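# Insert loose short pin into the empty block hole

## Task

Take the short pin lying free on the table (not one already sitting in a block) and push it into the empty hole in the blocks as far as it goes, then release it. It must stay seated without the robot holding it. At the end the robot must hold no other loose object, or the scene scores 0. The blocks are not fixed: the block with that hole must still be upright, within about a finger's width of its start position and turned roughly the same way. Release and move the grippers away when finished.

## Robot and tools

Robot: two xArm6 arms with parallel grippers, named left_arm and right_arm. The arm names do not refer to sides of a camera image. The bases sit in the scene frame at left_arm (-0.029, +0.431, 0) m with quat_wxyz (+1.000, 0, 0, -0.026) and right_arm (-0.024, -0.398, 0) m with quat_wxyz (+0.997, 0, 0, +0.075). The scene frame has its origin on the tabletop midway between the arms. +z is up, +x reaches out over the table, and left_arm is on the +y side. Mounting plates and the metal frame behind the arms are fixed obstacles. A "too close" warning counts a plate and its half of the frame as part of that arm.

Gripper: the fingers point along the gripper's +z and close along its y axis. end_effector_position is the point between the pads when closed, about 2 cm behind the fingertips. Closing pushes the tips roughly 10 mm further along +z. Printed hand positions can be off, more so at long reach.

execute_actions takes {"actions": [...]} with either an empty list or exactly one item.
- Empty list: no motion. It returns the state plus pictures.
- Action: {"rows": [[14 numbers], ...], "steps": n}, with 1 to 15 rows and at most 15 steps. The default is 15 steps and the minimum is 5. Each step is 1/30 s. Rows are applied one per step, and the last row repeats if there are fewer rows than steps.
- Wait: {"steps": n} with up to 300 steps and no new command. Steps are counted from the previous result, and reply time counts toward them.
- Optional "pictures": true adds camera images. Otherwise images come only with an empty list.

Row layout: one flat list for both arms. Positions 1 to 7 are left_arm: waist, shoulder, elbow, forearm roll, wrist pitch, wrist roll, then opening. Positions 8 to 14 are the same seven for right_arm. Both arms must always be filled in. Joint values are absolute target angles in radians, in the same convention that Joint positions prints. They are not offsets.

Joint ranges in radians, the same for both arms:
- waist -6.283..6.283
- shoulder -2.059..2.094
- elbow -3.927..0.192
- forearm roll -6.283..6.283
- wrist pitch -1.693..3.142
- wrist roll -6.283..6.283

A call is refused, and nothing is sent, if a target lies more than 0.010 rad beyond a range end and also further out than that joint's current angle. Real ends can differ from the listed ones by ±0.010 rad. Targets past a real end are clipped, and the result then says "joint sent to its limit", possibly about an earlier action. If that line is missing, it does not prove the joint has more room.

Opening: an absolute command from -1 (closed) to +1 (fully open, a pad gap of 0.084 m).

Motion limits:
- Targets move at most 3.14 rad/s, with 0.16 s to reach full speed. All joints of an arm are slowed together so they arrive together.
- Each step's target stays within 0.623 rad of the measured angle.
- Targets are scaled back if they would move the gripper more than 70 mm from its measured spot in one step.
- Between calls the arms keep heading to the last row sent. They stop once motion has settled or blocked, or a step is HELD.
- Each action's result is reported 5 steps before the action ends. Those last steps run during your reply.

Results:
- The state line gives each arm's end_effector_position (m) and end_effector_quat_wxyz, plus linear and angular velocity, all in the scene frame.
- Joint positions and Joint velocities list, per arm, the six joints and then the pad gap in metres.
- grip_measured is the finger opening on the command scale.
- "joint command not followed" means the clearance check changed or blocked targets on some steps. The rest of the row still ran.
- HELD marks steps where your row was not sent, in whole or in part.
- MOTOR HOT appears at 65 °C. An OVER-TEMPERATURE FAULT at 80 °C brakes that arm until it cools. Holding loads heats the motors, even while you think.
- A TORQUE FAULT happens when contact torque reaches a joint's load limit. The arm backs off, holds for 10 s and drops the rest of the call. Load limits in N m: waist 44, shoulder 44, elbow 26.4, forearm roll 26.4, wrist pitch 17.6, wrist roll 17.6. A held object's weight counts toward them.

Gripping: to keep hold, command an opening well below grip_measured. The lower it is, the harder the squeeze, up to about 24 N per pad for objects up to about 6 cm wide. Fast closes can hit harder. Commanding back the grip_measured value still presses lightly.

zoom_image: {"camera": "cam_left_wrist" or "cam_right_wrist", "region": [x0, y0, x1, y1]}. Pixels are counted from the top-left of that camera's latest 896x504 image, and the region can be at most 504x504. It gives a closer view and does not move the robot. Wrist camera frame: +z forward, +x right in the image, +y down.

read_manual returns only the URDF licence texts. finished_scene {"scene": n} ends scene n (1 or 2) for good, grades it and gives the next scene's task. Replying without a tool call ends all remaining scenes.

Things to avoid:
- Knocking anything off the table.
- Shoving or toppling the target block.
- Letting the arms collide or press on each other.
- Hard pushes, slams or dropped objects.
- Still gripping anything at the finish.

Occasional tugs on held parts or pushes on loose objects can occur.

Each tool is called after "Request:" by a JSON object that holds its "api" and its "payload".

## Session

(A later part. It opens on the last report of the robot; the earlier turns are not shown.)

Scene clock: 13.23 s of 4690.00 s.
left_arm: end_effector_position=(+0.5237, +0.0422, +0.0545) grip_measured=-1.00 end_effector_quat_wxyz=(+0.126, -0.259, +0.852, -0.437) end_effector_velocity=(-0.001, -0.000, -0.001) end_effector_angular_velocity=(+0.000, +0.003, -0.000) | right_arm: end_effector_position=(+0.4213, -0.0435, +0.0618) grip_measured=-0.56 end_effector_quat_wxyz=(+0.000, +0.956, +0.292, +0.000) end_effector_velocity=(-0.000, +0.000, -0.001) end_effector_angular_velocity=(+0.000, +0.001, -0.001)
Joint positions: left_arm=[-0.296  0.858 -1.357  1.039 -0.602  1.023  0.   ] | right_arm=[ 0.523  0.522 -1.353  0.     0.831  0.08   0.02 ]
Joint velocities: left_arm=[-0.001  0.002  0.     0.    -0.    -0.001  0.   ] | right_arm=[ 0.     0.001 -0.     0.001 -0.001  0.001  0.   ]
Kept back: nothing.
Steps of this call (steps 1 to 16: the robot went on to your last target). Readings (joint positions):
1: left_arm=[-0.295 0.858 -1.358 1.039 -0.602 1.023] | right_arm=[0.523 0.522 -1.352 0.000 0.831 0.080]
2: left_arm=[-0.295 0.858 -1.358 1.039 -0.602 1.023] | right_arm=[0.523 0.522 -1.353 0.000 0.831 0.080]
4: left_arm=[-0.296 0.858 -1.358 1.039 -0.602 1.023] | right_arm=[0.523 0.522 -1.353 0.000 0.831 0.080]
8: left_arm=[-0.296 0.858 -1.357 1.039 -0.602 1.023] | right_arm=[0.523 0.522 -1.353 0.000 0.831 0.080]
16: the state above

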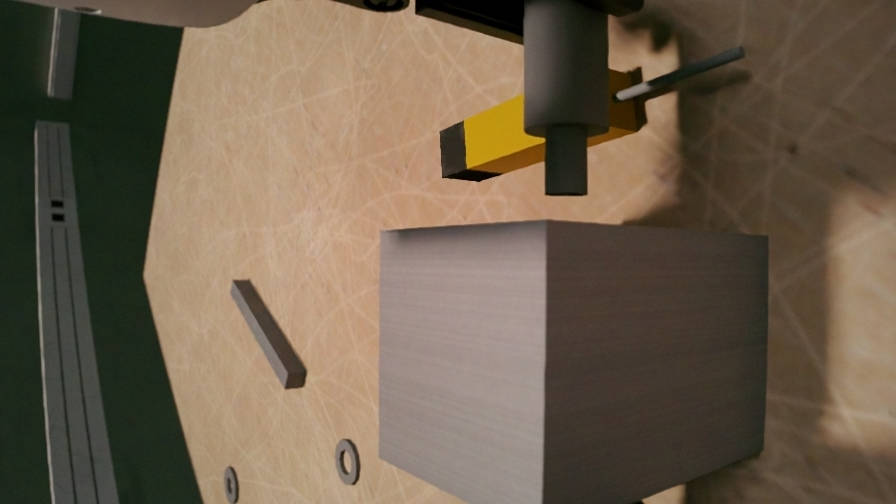

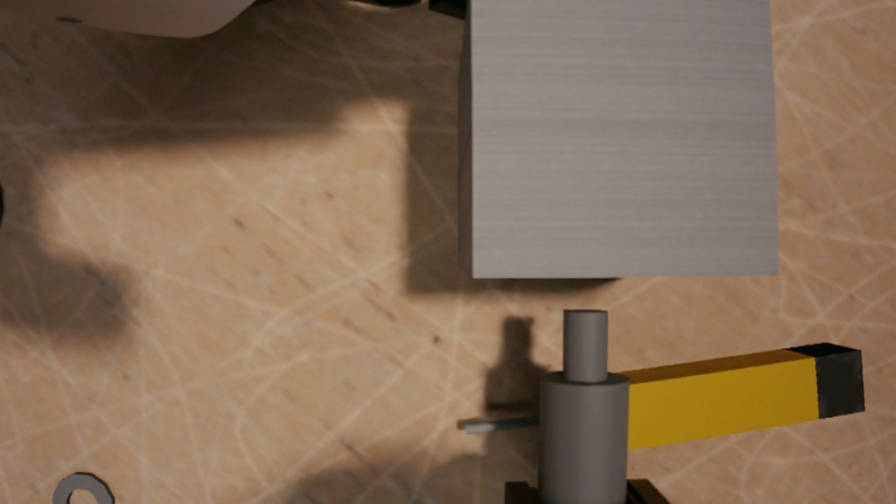

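Request:
{"api": "execute_actions", "payload": {"actions": [{"rows": [[-0.2958,0.8490,-1.3520,1.039,-0.6024,1.023,-1,0.5229,0.5221,-1.3532,0,0.8311,0.0800,-1],[-0.2958,0.8340,-1.3432,1.039,-0.6024,1.023,-1,0.5229,0.5221,-1.3532,0,0.8311,0.0800,-1],[-0.2958,0.8160,-1.3326,1.039,-0.6024,1.023,-1,0.5229,0.5221,-1.3532,0,0.8311,0.0800,-1],[-0.2958,0.7960,-1.3208,1.039,-0.6024,1.023,-1,0.5229,0.5221,-1.3532,0,0.8311,0.0800,-1],[-0.2958,0.7760,-1.3090,1.039,-0.6024,1.023,-1,0.5229,0.5221,-1.3532,0,0.8311,0.0800,-1],[-0.2958,0.7560,-1.2972,1.039,-0.6024,1.023,-1,0.5229,0.5221,-1.3532,0,0.8311,0.0800,-1],[-0.2958,0.7380,-1.2865,1.039,-0.6024,1.023,-1,0.5229,0.5221,-1.3532,0,0.8311,0.0800,-1],[-0.2958,0.7240,-1.2780,1.039,-0.6024,1.023,-1,0.5229,0.5221,-1.3532,0,0.8311,0.0800,-1],[-0.2958,0.7164,-1.2734,1.039,-0.6024,1.023,-1,0.5229,0.5221,-1.3532,0,0.8311,0.0800,-1],[-0.2958,0.7164,-1.2734,1.039,-0.6024,1.023,-1,0.5229,0.5221,-1.3532,0,0.8311,0.0800,-1],[-0.3030,0.7060,-1.2570,1.039,-0.6024,1.023,-1,0.5229,0.5221,-1.3532,0,0.8311,0.0800,-1],[-0.3150,0.6900,-1.2310,1.039,-0.6024,1.023,-1,0.5229,0.5221,-1.3532,0,0.8311,0.0800,-1],[-0.3280,0.6710,-1.2020,1.039,-0.6024,1.023,-1,0.5229,0.5221,-1.3532,0,0.8311,0.0800,-1],[-0.3390,0.6560,-1.1770,1.039,-0.6024,1.023,-1,0.5229,0.5221,-1.3532,0,0.8311,0.0800,-1],[-0.3458,0.6461,-1.1619,1.039,-0.6024,1.023,-1,0.5229,0.5221,-1.3532,0,0.8311,0.0800,-1]], "steps": 15}]}}

Request:
{"api": "execute_actions", "payload": {"actions": [{"steps": 14}], "pictures": true}}

Scene clock: 16.87 s of 4690.00 s.
left_arm: end_effector_position=(+0.5224, +0.0423, +0.1086) grip_measured=-1.00 end_effector_quat_wxyz=(+0.146, -0.248, +0.844, -0.452) end_effector_velocity=(-0.002, +0.001, +0.175) end_effector_angular_velocity=(-0.076, -0.188, -0.001) | right_arm: end_effector_position=(+0.4213, -0.0435, +0.0618) grip_measured=-0.56 end_effector_quat_wxyz=(+0.000, +0.956, +0.292, +0.000) end_effector_velocity=(+0.000, -0.000, -0.000) end_effector_angular_velocity=(-0.000, +0.000, +0.001)
Joint positions: left_arm=[-0.296  0.73  -1.285  1.039 -0.603  1.023  0.   ] | right_arm=[ 0.523  0.522 -1.353 -0.     0.831  0.08   0.02 ]
Joint velocities: left_arm=[ 0.002 -0.39   0.191 -0.001 -0.009 -0.     0.   ] | right_arm=[-0.     0.001  0.    -0.    -0.001 -0.001  0.   ]
Steps of this call (steps 1 to 15: the robot went on to your last target; steps 16 to 90: nothing new was sent; then 0.30 s passed at rest; steps 91 to 100: the first 10 steps of this action). Readings (joint positions):
91: left_arm=[-0.296 0.858 -1.357 1.039 -0.602 1.023] | right_arm=[0.523 0.522 -1.353 0.000 0.831 0.080]
92: left_arm=[-0.296 0.855 -1.355 1.039 -0.602 1.023] | right_arm=[0.523 0.522 -1.353 -0.000 0.831 0.080]
94: left_arm=[-0.296 0.837 -1.342 1.039 -0.602 1.023] | right_arm=[0.523 0.522 -1.353 0.000 0.831 0.080]
98: left_arm=[-0.296 0.764 -1.303 1.039 -0.603 1.023] | right_arm=[0.523 0.522 -1.353 -0.000 0.831 0.080]
100: the state above

Scene clock: 17.33 s of 4690.00 s.
left_arm: end_effector_position=(+0.4760, +0.0271, +0.1105) grip_measured=-1.00 end_effector_quat_wxyz=(+0.121, -0.234, +0.856, -0.445) end_effector_velocity=(+0.001, +0.002, -0.001) end_effector_angular_velocity=(+0.001, +0.003, +0.005) | right_arm: end_effector_position=(+0.4213, -0.0435, +0.0618) grip_measured=-0.56 end_effector_quat_wxyz=(+0.000, +0.956, +0.292, +0.000) end_effector_velocity=(-0.000, -0.000, -0.001) end_effector_angular_velocity=(-0.000, +0.002, -0.001)
Joint positions: left_arm=[-0.345  0.647 -1.163  1.039 -0.602  1.023  0.   ] | right_arm=[ 0.523  0.522 -1.353  0.     0.831  0.08   0.02 ]
Joint velocities: left_arm=[ 0.004  0.     0.002  0.    -0.    -0.001  0.   ] | right_arm=[-0.     0.002  0.     0.001 -0.001  0.    -0.   ]
Kept back: nothing.
Steps of this call (steps 1 to 5: the last 5 steps of your previous action; steps 6 to 14: the robot went on to your last target). Readings (joint positions):
1: left_arm=[-0.296 0.720 -1.280 1.039 -0.603 1.023] | right_arm=[0.523 0.522 -1.353 0.000 0.831 0.080]
2: left_arm=[-0.298 0.712 -1.273 1.038 -0.603 1.023] | right_arm=[0.523 0.522 -1.353 0.000 0.831 0.080]
4: left_arm=[-0.310 0.693 -1.239 1.038 -0.602 1.023] | right_arm=[0.523 0.522 -1.353 0.000 0.831 0.080]
8: left_arm=[-0.346 0.651 -1.166 1.040 -0.603 1.023] | right_arm=[0.523 0.522 -1.353 0.000 0.831 0.080]
14: the state above

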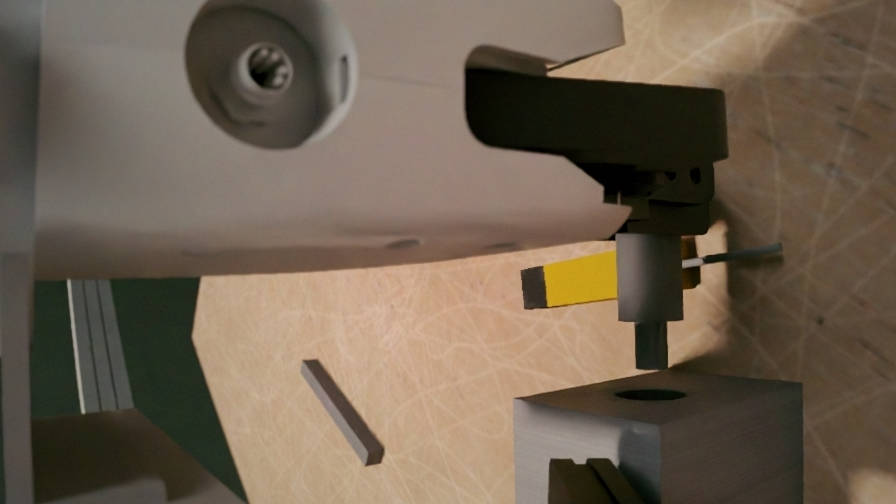

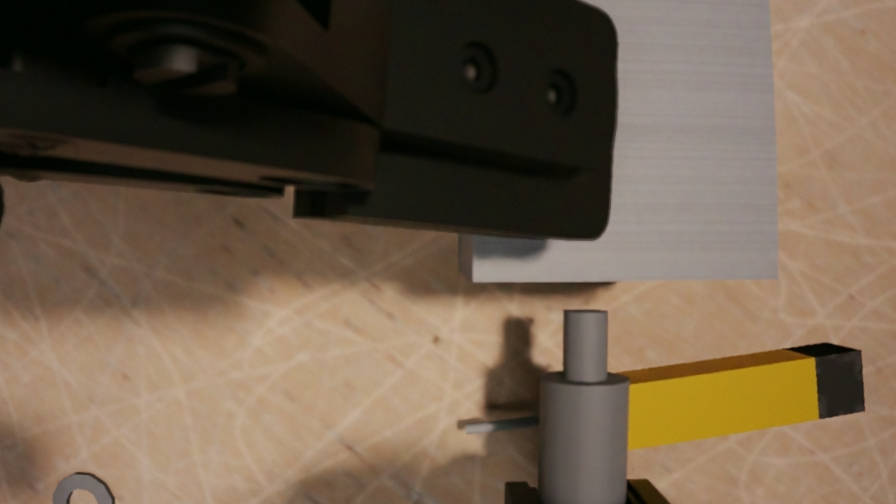

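Request:
{"api": "zoom_image", "payload": {"camera": "cam_left_wrist", "region": [560, 220, 760, 440]}}

Region (560, 220, 760, 440) of cam_left_wrist's 896x504 image, scaled by 2.291, with more detail than that image has; it fills the left 458 columns of this view, and the rest is white.

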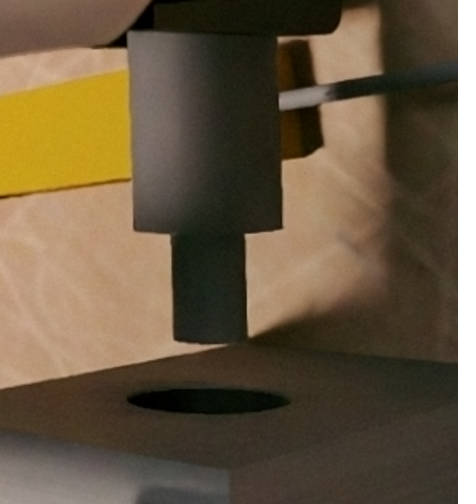

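Request:
{"api": "execute_actions", "payload": {"actions": [{"rows": [[-0.3458,0.6461,-1.1619,1.039,-0.6024,1.023,-1,0.5232,0.5161,-1.3436,0,0.8275,0.0803,-1],[-0.3458,0.6461,-1.1619,1.039,-0.6024,1.023,-1,0.5236,0.5071,-1.3292,0,0.8221,0.0807,-1],[-0.3458,0.6461,-1.1619,1.039,-0.6024,1.023,-1,0.5242,0.4951,-1.3100,0,0.8149,0.0813,-1],[-0.3458,0.6461,-1.1619,1.039,-0.6024,1.023,-1,0.5248,0.4831,-1.2908,0,0.8077,0.0819,-1],[-0.3458,0.6461,-1.1619,1.039,-0.6024,1.023,-1,0.5254,0.4712,-1.2717,0,0.8005,0.0825,-1],[-0.3458,0.6461,-1.1619,1.039,-0.6024,1.023,-1,0.5257,0.4652,-1.2621,0,0.7969,0.0828,-1],[-0.3458,0.6461,-1.1619,1.039,-0.6024,1.023,-1,0.5258,0.4622,-1.2573,0,0.7951,0.0829,-1]], "steps": 15}]}}

Request:
{"api": "execute_actions", "payload": {"actions": [{"steps": 6}], "pictures": true}}

Request:
{"api": "zoom_image", "payload": {"camera": "cam_right_wrist", "region": [440, 120, 800, 440]}}

Scene clock: 18.70 s of 4690.00 s.
left_arm: end_effector_position=(+0.4757, +0.0268, +0.1107) grip_measured=-1.00 end_effector_quat_wxyz=(+0.121, -0.234, +0.856, -0.445) end_effector_velocity=(-0.000, -0.000, -0.000) end_effector_angular_velocity=(-0.000, +0.001, -0.000) | right_arm: end_effector_position=(+0.4049, -0.0545, +0.0618) grip_measured=-0.56 end_effector_quat_wxyz=(+0.000, +0.956, +0.292, -0.000) end_effector_velocity=(-0.007, -0.005, +0.001) end_effector_angular_velocity=(+0.006, -0.009, -0.001)
Joint positions: left_arm=[-0.346  0.646 -1.162  1.039 -0.602  1.023  0.   ] | right_arm=[ 0.526  0.463 -1.26   0.     0.797  0.083  0.02 ]
Joint velocities: left_arm=[-0.001  0.     0.    -0.    -0.    -0.001  0.   ] | right_arm=[ 0.001 -0.035  0.054 -0.001 -0.03   0.002 -0.   ]
Steps of this call (steps 1 to 30: the robot went on to your last target; step 31: nothing new was sent; steps 32 to 41: the first 10 steps of this action). Readings (joint positions):
32: left_arm=[-0.346 0.646 -1.162 1.039 -0.602 1.023] | right_arm=[0.523 0.522 -1.353 -0.000 0.831 0.080]
33: left_arm=[-0.346 0.646 -1.162 1.039 -0.602 1.023] | right_arm=[0.523 0.520 -1.349 -0.000 0.829 0.080]
35: left_arm=[-0.346 0.646 -1.162 1.039 -0.602 1.023] | right_arm=[0.524 0.507 -1.330 -0.000 0.822 0.081]
39: left_arm=[-0.346 0.646 -1.162 1.039 -0.602 1.023] | right_arm=[0.526 0.470 -1.269 0.000 0.800 0.083]
41: the state above

Scene clock: 18.90 s of 4690.00 s.
left_arm: end_effector_position=(+0.4757, +0.0268, +0.1107) grip_measured=-1.00 end_effector_quat_wxyz=(+0.121, -0.234, +0.856, -0.445) end_effector_velocity=(-0.000, +0.000, -0.001) end_effector_angular_velocity=(+0.001, +0.001, +0.001) | right_arm: end_effector_position=(+0.4048, -0.0546, +0.0619) grip_measured=-0.56 end_effector_quat_wxyz=(-0.000, +0.956, +0.292, +0.000) end_effector_velocity=(-0.001, -0.001, -0.001) end_effector_angular_velocity=(-0.002, +0.003, +0.000)
Joint positions: left_arm=[-0.346  0.646 -1.162  1.039 -0.602  1.023  0.   ] | right_arm=[ 0.526  0.462 -1.258 -0.     0.795  0.083  0.02 ]
Joint velocities: left_arm=[ 0.     0.     0.001 -0.     0.001 -0.     0.   ] | right_arm=[-0.     0.     0.002  0.     0.    -0.001 -0.   ]
Kept back: nothing.
Steps of this call (steps 1 to 5: the last 5 steps of your previous action; step 6: the robot went on to your last target). Readings (joint positions):
1: left_arm=[-0.346 0.646 -1.162 1.039 -0.602 1.023] | right_arm=[0.526 0.463 -1.258 0.000 0.796 0.083]
2: left_arm=[-0.346 0.646 -1.162 1.039 -0.602 1.023] | right_arm=[0.526 0.462 -1.258 0.000 0.796 0.083]
4: left_arm=[-0.346 0.646 -1.162 1.039 -0.602 1.023] | right_arm=[0.526 0.462 -1.258 -0.000 0.795 0.083]
6: the state above

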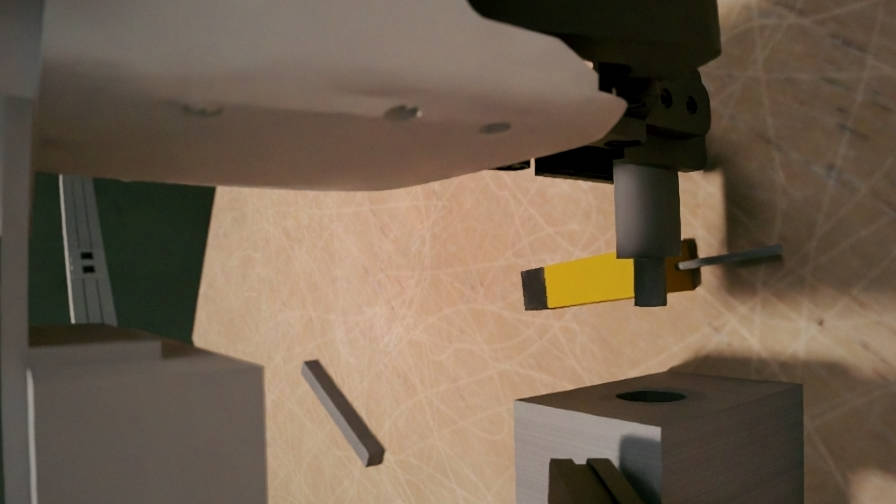

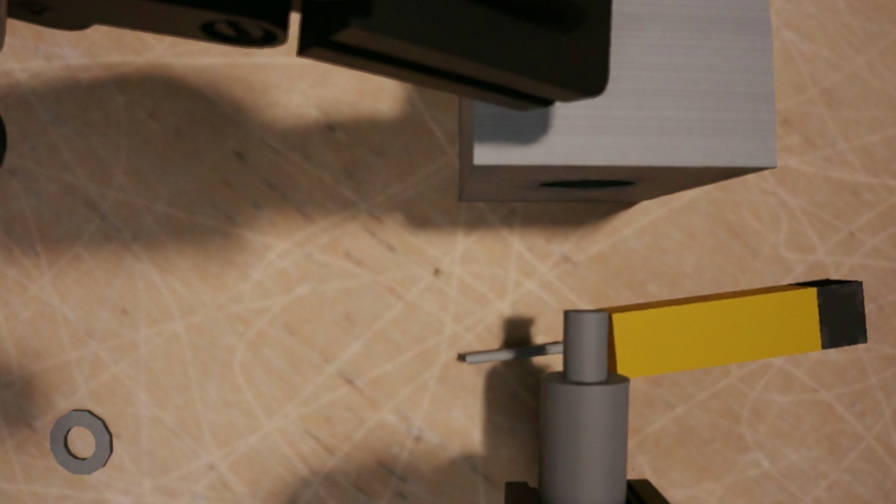

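Region (440, 120, 800, 440) of cam_right_wrist's 896x504 image, scaled by 1.400, with more detail than that image has.

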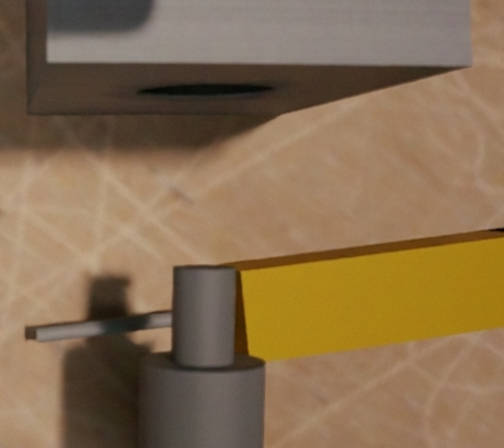

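Request:
{"api": "zoom_image", "payload": {"camera": "cam_right_wrist", "region": [510, 150, 670, 220]}}

Request:
{"api": "zoom_image", "payload": {"camera": "cam_right_wrist", "region": [510, 300, 670, 500]}}

Region (510, 150, 670, 220) of cam_right_wrist's 896x504 image, scaled by 3.150, with more detail than that image has; it fills the top 220 rows of this view, and the rest is white.

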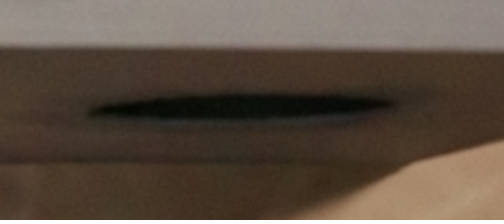

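Region (510, 300, 670, 500) of cam_right_wrist's 896x504 image, scaled by 2.520, with more detail than that image has; it fills the left 403 columns of this view, and the rest is white.

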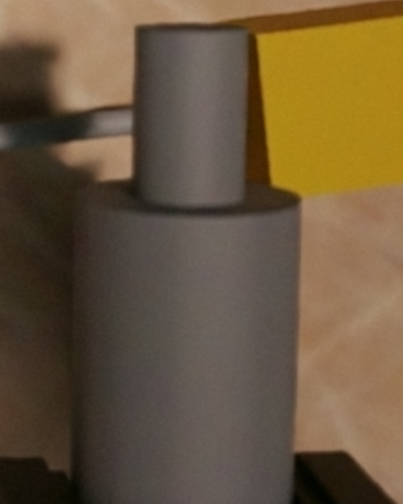

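Request:
{"api": "execute_actions", "payload": {"actions": [{"rows": [[-0.3390,0.6560,-1.1770,1.039,-0.6024,1.023,-1,0.5258,0.4622,-1.2573,0,0.7951,0.0829,-1],[-0.3270,0.6710,-1.2020,1.039,-0.6024,1.023,-1,0.5258,0.4622,-1.2573,0,0.7951,0.0829,-1],[-0.3130,0.6900,-1.2310,1.039,-0.6024,1.023,-1,0.5258,0.4622,-1.2573,0,0.7951,0.0829,-1],[-0.3000,0.7060,-1.2570,1.039,-0.6024,1.023,-1,0.5258,0.4622,-1.2573,0,0.7951,0.0829,-1],[-0.2910,0.7164,-1.2734,1.039,-0.6024,1.023,-1,0.5258,0.4622,-1.2573,0,0.7951,0.0829,-1],[-0.2900,0.7164,-1.2734,1.039,-0.6024,1.023,-1,0.5258,0.4622,-1.2573,0,0.7951,0.0829,-1],[-0.2900,0.7240,-1.2780,1.039,-0.6024,1.023,-1,0.5256,0.4651,-1.2621,0,0.7970,0.0827,-1],[-0.2900,0.7380,-1.2865,1.039,-0.6024,1.023,-1,0.5253,0.4709,-1.2717,0,0.8008,0.0824,-1],[-0.2900,0.7560,-1.2972,1.039,-0.6024,1.023,-1,0.5248,0.4796,-1.2861,0,0.8064,0.0819,-1],[-0.2900,0.7760,-1.3090,1.039,-0.6024,1.023,-1,0.5243,0.4883,-1.3004,0,0.8121,0.0814,-1],[-0.2900,0.7960,-1.3208,1.039,-0.6024,1.023,-1,0.5238,0.4970,-1.3148,0,0.8178,0.0809,-1],[-0.2900,0.8160,-1.3326,1.039,-0.6024,1.023,-1,0.5233,0.5057,-1.3292,0,0.8234,0.0804,-1],[-0.2910,0.8340,-1.3432,1.039,-0.6024,1.023,-1,0.5229,0.5130,-1.3412,0,0.8282,0.0800,-1],[-0.2930,0.8490,-1.3520,1.039,-0.6024,1.023,-1,0.5226,0.5180,-1.3495,0,0.8315,0.0797,-1],[-0.2958,0.8584,-1.3574,1.039,-0.6024,1.023,-1,0.5225,0.5202,-1.3531,0,0.8329,0.0796,-1]], "steps": 15}]}}

Request:
{"api": "execute_actions", "payload": {"actions": [{"rows": [[-0.2958,0.8584,-1.3574,1.039,-0.6024,1.023,-1,0.5225,0.5202,-1.3531,0,0.8329,0.0796,-1],[-0.2958,0.8584,-1.3574,1.039,-0.6024,1.023,-1,0.5224,0.5233,-1.3582,0,0.8349,0.0795,-1],[-0.2958,0.8584,-1.3574,1.039,-0.6024,1.023,-1,0.5222,0.5280,-1.3658,0,0.8378,0.0793,-1],[-0.2958,0.8584,-1.3574,1.039,-0.6024,1.023,-1,0.5220,0.5327,-1.3735,0,0.8408,0.0791,-1],[-0.2958,0.8584,-1.3574,1.039,-0.6024,1.023,-1,0.5218,0.5374,-1.3811,0,0.8437,0.0789,-1],[-0.2958,0.8584,-1.3574,1.039,-0.6024,1.023,-1,0.5216,0.5420,-1.3887,0,0.8467,0.0787,-1],[-0.2958,0.8584,-1.3574,1.039,-0.6024,1.023,-1,0.5214,0.5467,-1.3964,0,0.8496,0.0785,-1],[-0.2958,0.8584,-1.3574,1.039,-0.6024,1.023,-1,0.5212,0.5514,-1.4040,0,0.8526,0.0783,-1],[-0.2958,0.8584,-1.3574,1.039,-0.6024,1.023,-1,0.5210,0.5561,-1.4116,0,0.8555,0.0781,-1],[-0.2958,0.8584,-1.3574,1.039,-0.6024,1.023,-1,0.5208,0.5608,-1.4193,0,0.8585,0.0779,-1],[-0.2958,0.8584,-1.3574,1.039,-0.6024,1.023,-1,0.5206,0.5654,-1.4269,0,0.8614,0.0777,-1],[-0.2958,0.8584,-1.3574,1.039,-0.6024,1.023,-1,0.5204,0.5701,-1.4345,0,0.8644,0.0775,-1],[-0.2958,0.8584,-1.3574,1.039,-0.6024,1.023,-1,0.5202,0.5733,-1.4396,0,0.8663,0.0773,-1],[-0.2958,0.8584,-1.3574,1.039,-0.6024,1.023,-1,0.5201,0.5764,-1.4447,0,0.8683,0.0772,-1],[-0.2958,0.8584,-1.3574,1.039,-0.6024,1.023,-1,0.5201,0.5764,-1.4447,0,0.8683,0.0772,-1]], "steps": 15}]}}

Request:
{"api": "execute_actions", "payload": {"actions": [{"steps": 10}], "pictures": true}}

Scene clock: 20.87 s of 4690.00 s.
left_arm: end_effector_position=(+0.5252, +0.0467, +0.1056) grip_measured=-1.00 end_effector_quat_wxyz=(+0.146, -0.252, +0.844, -0.451) end_effector_velocity=(+0.017, -0.019, -0.140) end_effector_angular_velocity=(+0.038, +0.114, -0.025) | right_arm: end_effector_position=(+0.4073, -0.0529, +0.0619) grip_measured=-0.56 end_effector_quat_wxyz=(+0.000, +0.956, +0.292, -0.000) end_effector_velocity=(+0.053, +0.036, +0.003) end_effector_angular_velocity=(+0.001, -0.001, -0.000)
Joint positions: left_arm=[-0.288  0.736 -1.287  1.038 -0.603  1.023  0.   ] | right_arm=[ 0.525  0.472 -1.273  0.     0.802  0.082  0.02 ]
Joint velocities: left_arm=[-0.015  0.388 -0.264  0.007 -0.008  0.     0.   ] | right_arm=[-0.009  0.181 -0.299  0.001  0.117 -0.01   0.   ]
Steps of this call (steps 1 to 15: the robot went on to your last target; steps 16 to 49: nothing new was sent; steps 50 to 59: the first 10 steps of this action). Readings (joint positions):
50: left_arm=[-0.346 0.646 -1.162 1.039 -0.602 1.023] | right_arm=[0.526 0.462 -1.257 0.000 0.795 0.083]
51: left_arm=[-0.344 0.649 -1.167 1.039 -0.603 1.023] | right_arm=[0.526 0.462 -1.257 -0.000 0.795 0.083]
53: left_arm=[-0.331 0.668 -1.197 1.040 -0.603 1.023] | right_arm=[0.526 0.462 -1.257 -0.000 0.795 0.083]
57: left_arm=[-0.291 0.716 -1.270 1.038 -0.602 1.023] | right_arm=[0.526 0.464 -1.260 0.000 0.796 0.083]
59: the state above

Scene clock: 21.37 s of 4690.00 s.
left_arm: end_effector_position=(+0.5243, +0.0419, +0.0560) grip_measured=-1.00 end_effector_quat_wxyz=(+0.127, -0.258, +0.852, -0.438) end_effector_velocity=(-0.004, +0.004, -0.012) end_effector_angular_velocity=(+0.009, +0.020, +0.004) | right_arm: end_effector_position=(+0.4295, -0.0382, +0.0628) grip_measured=-0.56 end_effector_quat_wxyz=(-0.000, +0.956, +0.292, +0.000) end_effector_velocity=(+0.037, +0.025, -0.000) end_effector_angular_velocity=(-0.000, +0.000, -0.000)
Joint positions: left_arm=[-0.296  0.857 -1.358  1.039 -0.603  1.023  0.   ] | right_arm=[ 0.521  0.55  -1.402  0.     0.852  0.078  0.02 ]
Joint velocities: left_arm=[ 0.003  0.012  0.009  0.001  0.002 -0.001  0.   ] | right_arm=[-0.006  0.141 -0.229 -0.     0.088 -0.006  0.   ]
Steps of this call (steps 1 to 5: the last 5 steps of your previous action; steps 6 to 15: the first 10 steps of this action). Readings (joint positions):
6: left_arm=[-0.293 0.842 -1.345 1.039 -0.602 1.023] | right_arm=[0.523 0.515 -1.345 -0.000 0.829 0.080]
7: left_arm=[-0.295 0.853 -1.349 1.039 -0.602 1.023] | right_arm=[0.522 0.518 -1.350 -0.000 0.831 0.080]
9: left_arm=[-0.296 0.860 -1.353 1.039 -0.602 1.023] | right_arm=[0.522 0.524 -1.359 0.000 0.835 0.079]
13: left_arm=[-0.296 0.857 -1.358 1.039 -0.603 1.023] | right_arm=[0.522 0.541 -1.387 0.000 0.846 0.079]
15: the state above

Scene clock: 21.70 s of 4690.00 s.
left_arm: end_effector_position=(+0.5238, +0.0421, +0.0546) grip_measured=-1.00 end_effector_quat_wxyz=(+0.126, -0.259, +0.852, -0.437) end_effector_velocity=(+0.000, -0.000, +0.000) end_effector_angular_velocity=(-0.001, -0.000, +0.000) | right_arm: end_effector_position=(+0.4362, -0.0337, +0.0627) grip_measured=-0.56 end_effector_quat_wxyz=(+0.000, +0.956, +0.292, -0.000) end_effector_velocity=(+0.000, +0.000, +0.001) end_effector_angular_velocity=(-0.000, +0.000, +0.000)
Joint positions: left_arm=[-0.296  0.858 -1.357  1.039 -0.602  1.023  0.   ] | right_arm=[ 0.52   0.576 -1.444  0.     0.868  0.077  0.02 ]
Joint velocities: left_arm=[-0.001 -0.    -0.001  0.     0.    -0.001  0.   ] | right_arm=[-0.     0.001 -0.003  0.     0.003 -0.001 -0.   ]
Kept back: nothing.
Steps of this call (steps 1 to 5: the last 5 steps of your previous action; steps 6 to 10: the robot went on to your last target). Readings (joint positions):
1: left_arm=[-0.296 0.857 -1.358 1.039 -0.603 1.023] | right_arm=[0.521 0.555 -1.410 -0.000 0.855 0.078]
2: left_arm=[-0.296 0.857 -1.358 1.039 -0.603 1.023] | right_arm=[0.521 0.560 -1.418 -0.000 0.858 0.078]
4: left_arm=[-0.296 0.858 -1.357 1.039 -0.602 1.023] | right_arm=[0.520 0.569 -1.432 -0.000 0.863 0.078]
8: left_arm=[-0.296 0.858 -1.357 1.039 -0.602 1.023] | right_arm=[0.520 0.576 -1.444 -0.000 0.868 0.077]
10: the state above

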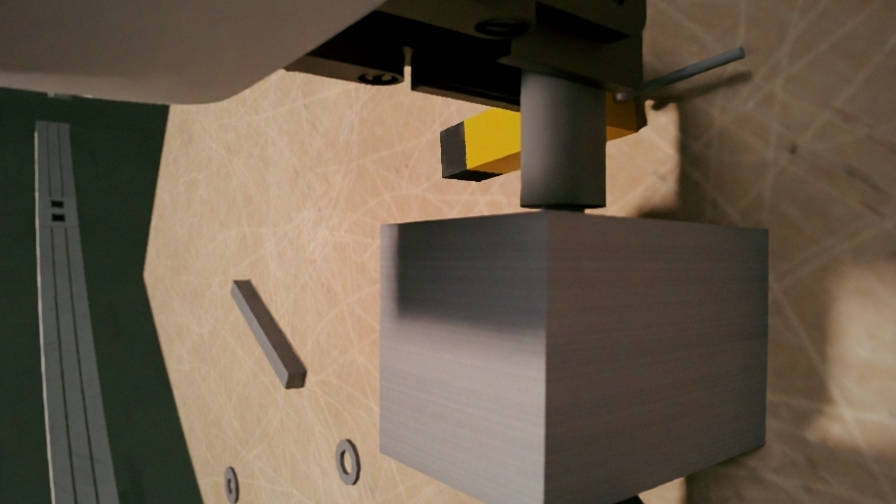

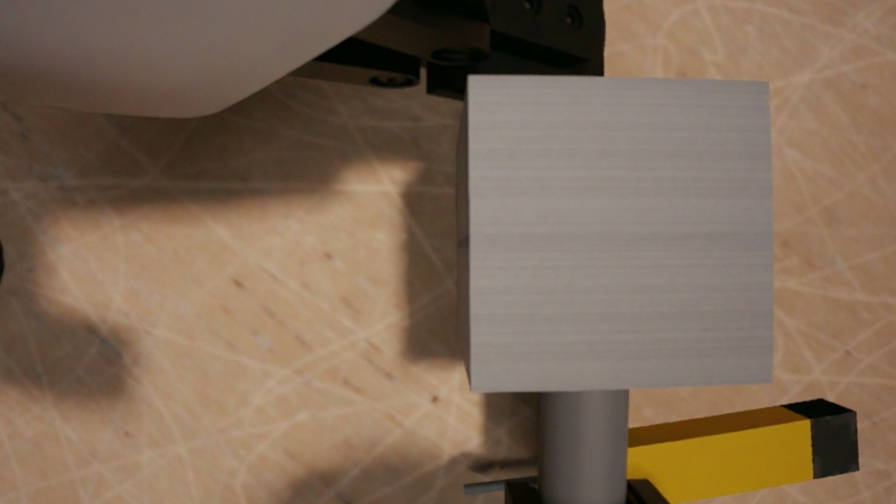

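Request:
{"api": "execute_actions", "payload": {"actions": [{"rows": [[-0.2965,0.8584,-1.3574,1.039,-0.6024,1.023,-1,0.5200,0.5795,-1.4498,0,0.8703,0.0770,-1],[-0.2972,0.8584,-1.3574,1.039,-0.6024,1.023,-1,0.5198,0.5826,-1.4549,0,0.8722,0.0769,-1],[-0.2978,0.8584,-1.3574,1.039,-0.6024,1.023,-1,0.5197,0.5859,-1.4602,0,0.8743,0.0768,-1],[-0.2978,0.8584,-1.3574,1.039,-0.6024,1.023,-1,0.5196,0.5891,-1.4656,0,0.8765,0.0767,-1],[-0.2978,0.8584,-1.3574,1.039,-0.6024,1.023,-1,0.5194,0.5924,-1.4710,0,0.8786,0.0765,-1],[-0.2978,0.8584,-1.3574,1.039,-0.6024,1.023,-1,0.5193,0.5956,-1.4763,0,0.8807,0.0764,-1],[-0.2978,0.8584,-1.3574,1.039,-0.6024,1.023,-1,0.5192,0.5989,-1.4817,0,0.8828,0.0763,-1],[-0.2978,0.8584,-1.3574,1.039,-0.6024,1.023,-1,0.5191,0.6021,-1.4871,0,0.8849,0.0762,-1],[-0.2978,0.8584,-1.3574,1.039,-0.6024,1.023,-1,0.5189,0.6054,-1.4924,0,0.8870,0.0760,-1],[-0.2978,0.8584,-1.3574,1.039,-0.6024,1.023,-1,0.5188,0.6086,-1.4978,0,0.8892,0.0759,-1],[-0.2978,0.8584,-1.3574,1.039,-0.6024,1.023,-1,0.5187,0.6119,-1.5032,0,0.8913,0.0758,-1],[-0.2978,0.8584,-1.3574,1.039,-0.6024,1.023,-1,0.5186,0.6151,-1.5085,0,0.8934,0.0757,-1]], "steps": 15}]}}

Request:
{"api": "execute_actions", "payload": {"actions": [{"steps": 7}], "pictures": true}}

Scene clock: 22.77 s of 4690.00 s.
left_arm: end_effector_position=(+0.5229, +0.0410, +0.0545) grip_measured=-1.00 end_effector_quat_wxyz=(+0.126, -0.258, +0.852, -0.437) end_effector_velocity=(+0.001, +0.001, +0.001) end_effector_angular_velocity=(-0.001, -0.001, +0.001) | right_arm: end_effector_position=(+0.4429, -0.0292, +0.0627) grip_measured=-0.56 end_effector_quat_wxyz=(-0.000, +0.956, +0.292, +0.000) end_effector_velocity=(+0.024, +0.017, -0.002) end_effector_angular_velocity=(-0.002, +0.002, +0.000)
Joint positions: left_arm=[-0.298  0.858 -1.357  1.039 -0.602  1.023  0.   ] | right_arm=[ 0.519  0.602 -1.486 -0.     0.885  0.076  0.02 ]
Joint velocities: left_arm=[ 0.001 -0.001  0.    -0.    -0.     0.     0.   ] | right_arm=[-0.003  0.099 -0.16  -0.     0.064 -0.003  0.   ]
Steps of this call (steps 1 to 22: the robot went on to your last target; steps 23 to 32: the first 10 steps of this action). Readings (joint positions):
23: left_arm=[-0.296 0.858 -1.357 1.039 -0.602 1.023] | right_arm=[0.520 0.577 -1.445 0.000 0.868 0.077]
24: left_arm=[-0.296 0.858 -1.357 1.039 -0.602 1.023] | right_arm=[0.520 0.578 -1.447 0.000 0.869 0.077]
26: left_arm=[-0.297 0.858 -1.357 1.039 -0.602 1.023] | right_arm=[0.520 0.583 -1.455 0.000 0.872 0.077]
30: left_arm=[-0.298 0.858 -1.357 1.039 -0.602 1.023] | right_arm=[0.519 0.595 -1.476 -0.000 0.880 0.076]
32: the state above

Scene clock: 23.00 s of 4690.00 s.
left_arm: end_effector_position=(+0.5229, +0.0411, +0.0545) grip_measured=-1.00 end_effector_quat_wxyz=(+0.126, -0.258, +0.852, -0.437) end_effector_velocity=(+0.000, +0.000, -0.000) end_effector_angular_velocity=(+0.000, +0.001, +0.001) | right_arm: end_effector_position=(+0.4461, -0.0270, +0.0627) grip_measured=-0.56 end_effector_quat_wxyz=(+0.000, +0.956, +0.292, -0.000) end_effector_velocity=(+0.000, +0.000, -0.001) end_effector_angular_velocity=(-0.002, +0.002, -0.000)
Joint positions: left_arm=[-0.298  0.858 -1.357  1.039 -0.602  1.023  0.   ] | right_arm=[ 0.519  0.615 -1.508 -0.     0.893  0.076  0.02 ]
Joint velocities: left_arm=[ 0.001  0.     0.    -0.    -0.     0.     0.   ] | right_arm=[-0.     0.004 -0.005  0.     0.004 -0.     0.   ]
Kept back: nothing.
Steps of this call (steps 1 to 5: the last 5 steps of your previous action; steps 6 to 7: the robot went on to your last target). Readings (joint positions):
1: left_arm=[-0.298 0.858 -1.357 1.039 -0.602 1.023] | right_arm=[0.519 0.605 -1.492 -0.000 0.887 0.076]
2: left_arm=[-0.298 0.858 -1.357 1.039 -0.602 1.023] | right_arm=[0.519 0.608 -1.497 -0.000 0.889 0.076]
4: left_arm=[-0.298 0.858 -1.357 1.039 -0.602 1.023] | right_arm=[0.519 0.613 -1.505 -0.000 0.892 0.076]
7: the state above

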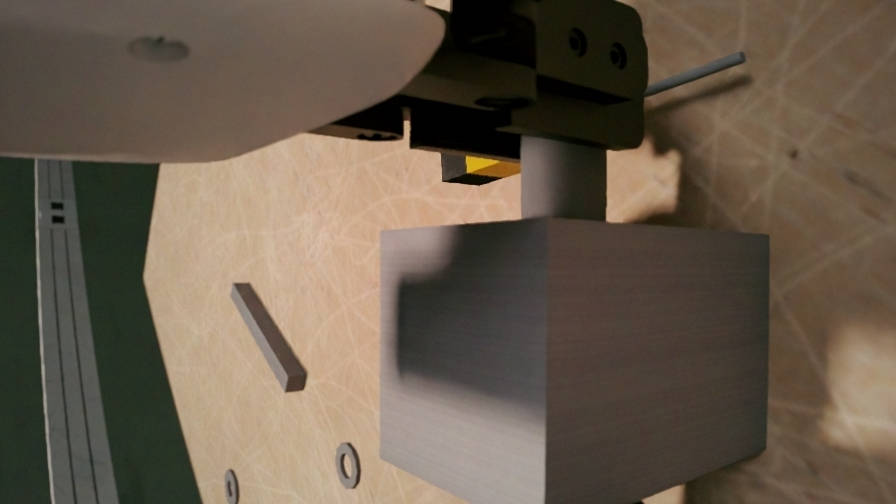

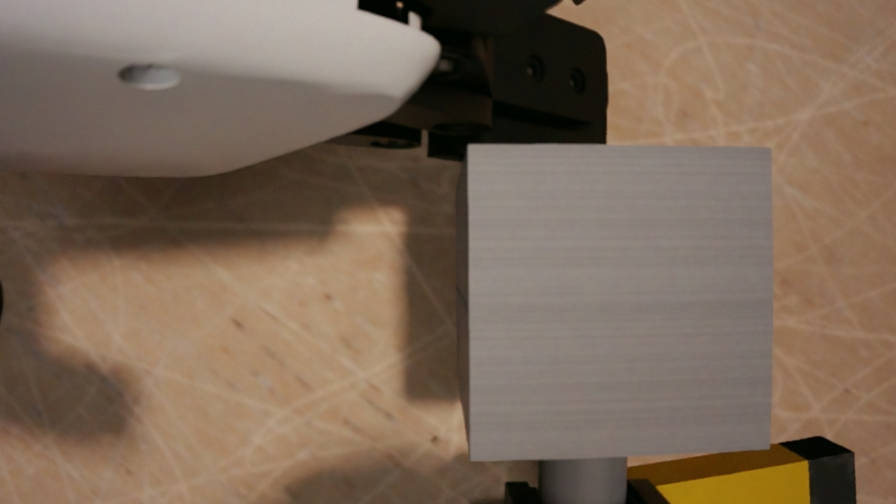

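Request:
{"api": "execute_actions", "payload": {"actions": [{"rows": [[-0.2978,0.8584,-1.3574,1.039,-0.6024,1.023,-1,0.5184,0.6185,-1.5141,0,0.8956,0.0755,-1],[-0.2978,0.8584,-1.3574,1.039,-0.6024,1.023,-1,0.5183,0.6218,-1.5196,0,0.8978,0.0754,-1],[-0.2978,0.8584,-1.3574,1.039,-0.6024,1.023,-1,0.5182,0.6251,-1.5252,0,0.9000,0.0753,-1],[-0.2978,0.8584,-1.3574,1.039,-0.6024,1.023,-1,0.5180,0.6285,-1.5307,0,0.9023,0.0752,-1],[-0.2978,0.8584,-1.3574,1.039,-0.6024,1.023,-1,0.5179,0.6318,-1.5363,0,0.9045,0.0750,-1],[-0.2978,0.8584,-1.3574,1.039,-0.6024,1.023,-1,0.5178,0.6351,-1.5418,0,0.9067,0.0749,-1],[-0.2978,0.8584,-1.3574,1.039,-0.6024,1.023,-1,0.5177,0.6385,-1.5474,0,0.9089,0.0748,-1],[-0.2978,0.8584,-1.3574,1.039,-0.6024,1.023,-1,0.5175,0.6418,-1.5529,0,0.9111,0.0746,-1],[-0.2978,0.8584,-1.3574,1.039,-0.6024,1.023,-1,0.5174,0.6451,-1.5585,0,0.9133,0.0745,-1],[-0.2978,0.8584,-1.3574,1.039,-0.6024,1.023,-1,0.5173,0.6485,-1.5640,0,0.9156,0.0744,-1],[-0.2978,0.8584,-1.3574,1.039,-0.6024,1.023,-1,0.5172,0.6519,-1.5698,0,0.9179,0.0743,-1],[-0.2978,0.8584,-1.3574,1.039,-0.6024,1.023,-1,0.5171,0.6554,-1.5756,0,0.9203,0.0742,-1]], "steps": 15}]}}

Request:
{"api": "execute_actions", "payload": {"actions": [{"steps": 7}], "pictures": true}}

Scene clock: 23.73 s of 4690.00 s.
left_arm: end_effector_position=(+0.5250, +0.0428, +0.0548) grip_measured=-1.00 end_effector_quat_wxyz=(+0.127, -0.260, +0.852, -0.437) end_effector_velocity=(+0.009, +0.009, -0.001) end_effector_angular_velocity=(+0.006, -0.000, +0.026) | right_arm: end_effector_position=(+0.4512, -0.0234, +0.0615) grip_measured=-0.56 end_effector_quat_wxyz=(+0.001, +0.956, +0.292, -0.003) end_effector_velocity=(+0.019, +0.012, -0.000) end_effector_angular_velocity=(-0.014, +0.017, +0.001)
Joint positions: left_arm=[-0.295  0.858 -1.359  1.037 -0.6    1.023  0.   ] | right_arm=[ 0.518  0.641 -1.55   0.     0.914  0.075  0.02 ]
Joint velocities: left_arm=[ 0.014  0.003 -0.007 -0.008  0.012  0.     0.   ] | right_arm=[-0.003  0.092 -0.158 -0.     0.089 -0.004  0.   ]
Steps of this call (steps 1 to 12: the robot went on to your last target; steps 13 to 22: the first 10 steps of this action). Readings (joint positions):
13: left_arm=[-0.298 0.858 -1.357 1.039 -0.602 1.023] | right_arm=[0.519 0.615 -1.509 0.000 0.894 0.076]
14: left_arm=[-0.298 0.858 -1.357 1.039 -0.602 1.023] | right_arm=[0.519 0.617 -1.511 0.000 0.895 0.076]
16: left_arm=[-0.298 0.858 -1.357 1.039 -0.602 1.023] | right_arm=[0.518 0.622 -1.520 0.000 0.898 0.075]
20: left_arm=[-0.296 0.858 -1.359 1.038 -0.601 1.023] | right_arm=[0.518 0.635 -1.540 0.000 0.909 0.075]
22: the state above

Scene clock: 23.97 s of 4690.00 s.
left_arm: end_effector_position=(+0.5257, +0.0433, +0.0553) grip_measured=-1.00 end_effector_quat_wxyz=(+0.128, -0.260, +0.852, -0.437) end_effector_velocity=(-0.002, -0.004, +0.003) end_effector_angular_velocity=(-0.006, -0.005, -0.011) | right_arm: end_effector_position=(+0.4542, -0.0214, +0.0608) grip_measured=-0.56 end_effector_quat_wxyz=(+0.001, +0.956, +0.292, -0.003) end_effector_velocity=(+0.005, +0.001, -0.000) end_effector_angular_velocity=(+0.005, -0.008, -0.002)
Joint positions: left_arm=[-0.294  0.858 -1.359  1.037 -0.6    1.023  0.   ] | right_arm=[ 0.517  0.656 -1.572  0.     0.923  0.074  0.02 ]
Joint velocities: left_arm=[-0.005 -0.002 -0.     0.003 -0.008  0.001  0.   ] | right_arm=[-0.003  0.008 -0.011 -0.001 -0.007  0.     0.   ]
Kept back: nothing.
Steps of this call (steps 1 to 5: the last 5 steps of your previous action; steps 6 to 7: the robot went on to your last target). Readings (joint positions):
1: left_arm=[-0.294 0.858 -1.359 1.037 -0.600 1.023] | right_arm=[0.518 0.644 -1.555 0.000 0.917 0.074]
2: left_arm=[-0.294 0.858 -1.359 1.037 -0.599 1.023] | right_arm=[0.518 0.648 -1.561 0.000 0.919 0.074]
4: left_arm=[-0.293 0.858 -1.359 1.037 -0.599 1.023] | right_arm=[0.518 0.654 -1.569 0.000 0.923 0.074]
7: the state above

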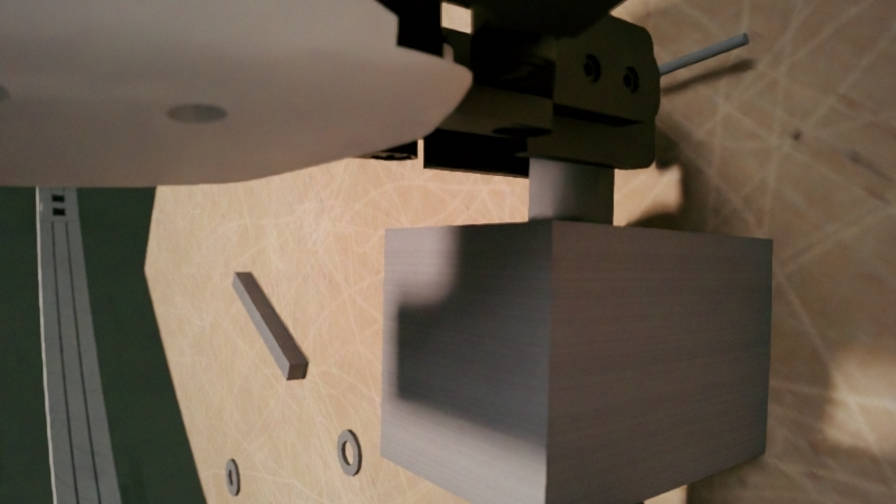

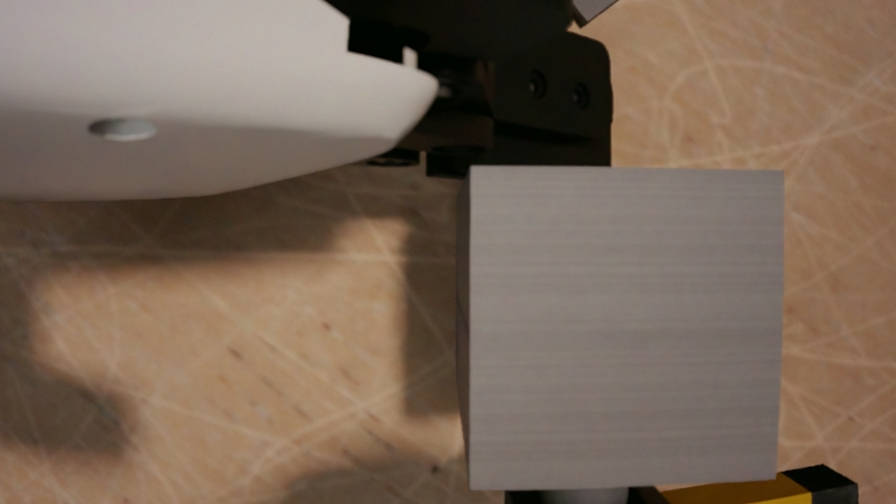

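Request:
{"api": "execute_actions", "payload": {"actions": [{"rows": [[-0.2978,0.8584,-1.3574,1.039,-0.6024,1.023,-1,0.5173,0.6500,-1.5665,0,0.9166,0.0744,-1],[-0.2978,0.8584,-1.3574,1.039,-0.6024,1.023,-1,0.5175,0.6435,-1.5557,0,0.9122,0.0746,-1],[-0.2978,0.8584,-1.3574,1.039,-0.6024,1.023,-1,0.5177,0.6368,-1.5446,0,0.9078,0.0748,-1],[-0.2978,0.8584,-1.3574,1.039,-0.6024,1.023,-1,0.5179,0.6318,-1.5363,0,0.9045,0.0750,-1],[-0.2978,0.8584,-1.3574,1.039,-0.6024,1.023,-1,0.5180,0.6285,-1.5307,0,0.9023,0.0752,-1],[-0.2978,0.8584,-1.3574,1.039,-0.6024,1.023,-1,0.5182,0.6251,-1.5252,0,0.9000,0.0753,-1]], "steps": 15}]}}

Request:
{"api": "execute_actions", "payload": {"actions": [{"steps": 10}], "pictures": true}}

Scene clock: 24.60 s of 4690.00 s.
left_arm: end_effector_position=(+0.5203, +0.0388, +0.0540) grip_measured=-1.00 end_effector_quat_wxyz=(+0.124, -0.255, +0.853, -0.438) end_effector_velocity=(+0.001, +0.004, -0.004) end_effector_angular_velocity=(+0.008, +0.006, +0.008) | right_arm: end_effector_position=(+0.4506, -0.0242, +0.0645) grip_measured=-0.56 end_effector_quat_wxyz=(-0.001, +0.956, +0.292, +0.003) end_effector_velocity=(-0.001, +0.001, +0.003) end_effector_angular_velocity=(+0.006, -0.007, +0.001)
Joint positions: left_arm=[-0.302  0.859 -1.356  1.041 -0.605  1.023  0.   ] | right_arm=[ 0.518  0.625 -1.529 -0.     0.898  0.075  0.02 ]
Joint velocities: left_arm=[ 0.005  0.003  0.001 -0.001  0.007  0.001  0.   ] | right_arm=[ 0.001 -0.012  0.013  0.001 -0.01   0.     0.   ]
Steps of this call (steps 1 to 9: the robot went on to your last target; steps 10 to 19: the first 10 steps of this action). Readings (joint positions):
10: left_arm=[-0.297 0.858 -1.358 1.039 -0.602 1.023] | right_arm=[0.517 0.656 -1.574 0.000 0.922 0.074]
11: left_arm=[-0.297 0.858 -1.358 1.039 -0.602 1.023] | right_arm=[0.517 0.654 -1.571 0.000 0.920 0.074]
13: left_arm=[-0.299 0.858 -1.357 1.040 -0.604 1.023] | right_arm=[0.517 0.645 -1.556 -0.000 0.912 0.075]
17: left_arm=[-0.302 0.858 -1.356 1.041 -0.605 1.023] | right_arm=[0.518 0.627 -1.531 -0.000 0.899 0.075]
19: the state above

Scene clock: 24.93 s of 4690.00 s.
left_arm: end_effector_position=(+0.5215, +0.0401, +0.0537) grip_measured=-1.00 end_effector_quat_wxyz=(+0.124, -0.257, +0.853, -0.437) end_effector_velocity=(+0.010, +0.006, +0.006) end_effector_angular_velocity=(-0.003, -0.010, +0.018) | right_arm: end_effector_position=(+0.4498, -0.0245, +0.0639) grip_measured=-0.56 end_effector_quat_wxyz=(-0.001, +0.956, +0.292, +0.002) end_effector_velocity=(-0.007, -0.005, -0.007) end_effector_angular_velocity=(-0.016, +0.021, +0.002)
Joint positions: left_arm=[-0.3    0.859 -1.356  1.04  -0.603  1.023  0.   ] | right_arm=[ 0.518  0.625 -1.527 -0.     0.898  0.075  0.02 ]
Joint velocities: left_arm=[ 0.011 -0.005 -0.008 -0.006  0.005  0.001  0.   ] | right_arm=[ 0.001  0.002  0.013  0.001  0.012 -0.001  0.   ]
Kept back: nothing.
Steps of this call (steps 1 to 5: the last 5 steps of your previous action; steps 6 to 10: the robot went on to your last target). Readings (joint positions):
1: left_arm=[-0.301 0.859 -1.356 1.041 -0.605 1.023] | right_arm=[0.518 0.625 -1.529 -0.000 0.898 0.075]
2: left_arm=[-0.301 0.859 -1.356 1.041 -0.604 1.023] | right_arm=[0.518 0.624 -1.529 -0.000 0.897 0.075]
4: left_arm=[-0.301 0.859 -1.356 1.041 -0.604 1.023] | right_arm=[0.518 0.624 -1.528 -0.000 0.897 0.075]
8: left_arm=[-0.300 0.859 -1.356 1.040 -0.603 1.023] | right_arm=[0.518 0.624 -1.528 -0.000 0.898 0.075]
10: the state above

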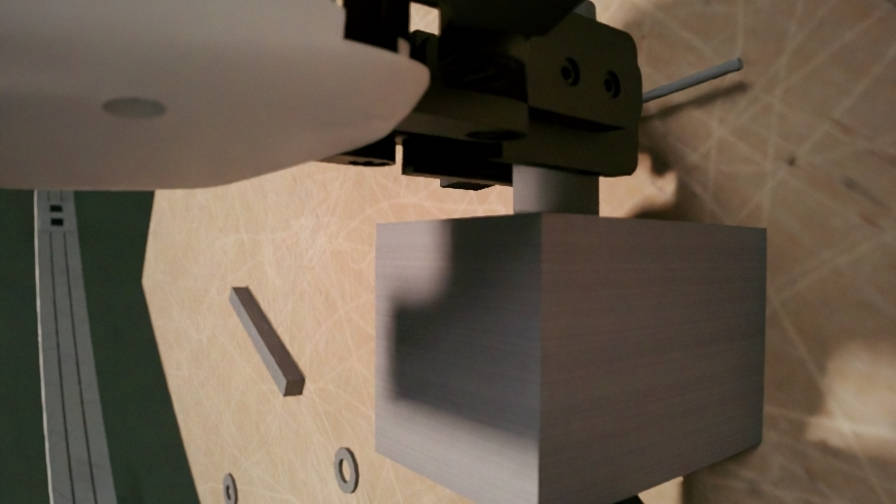

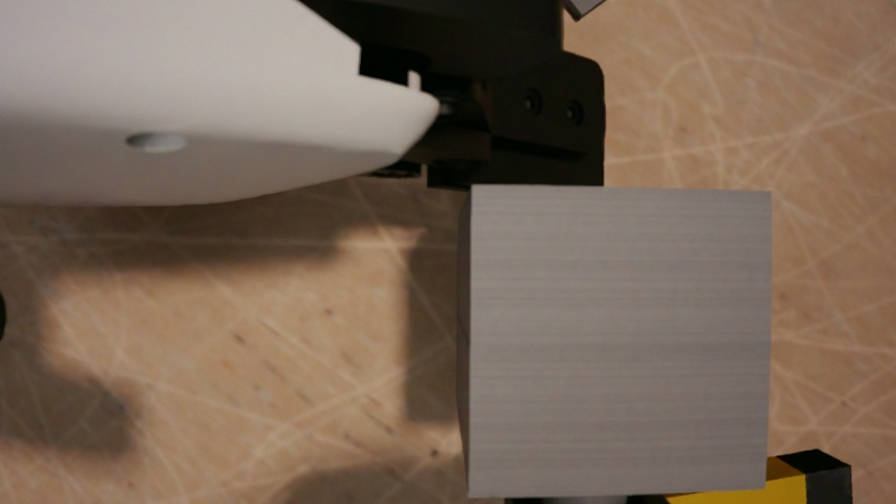

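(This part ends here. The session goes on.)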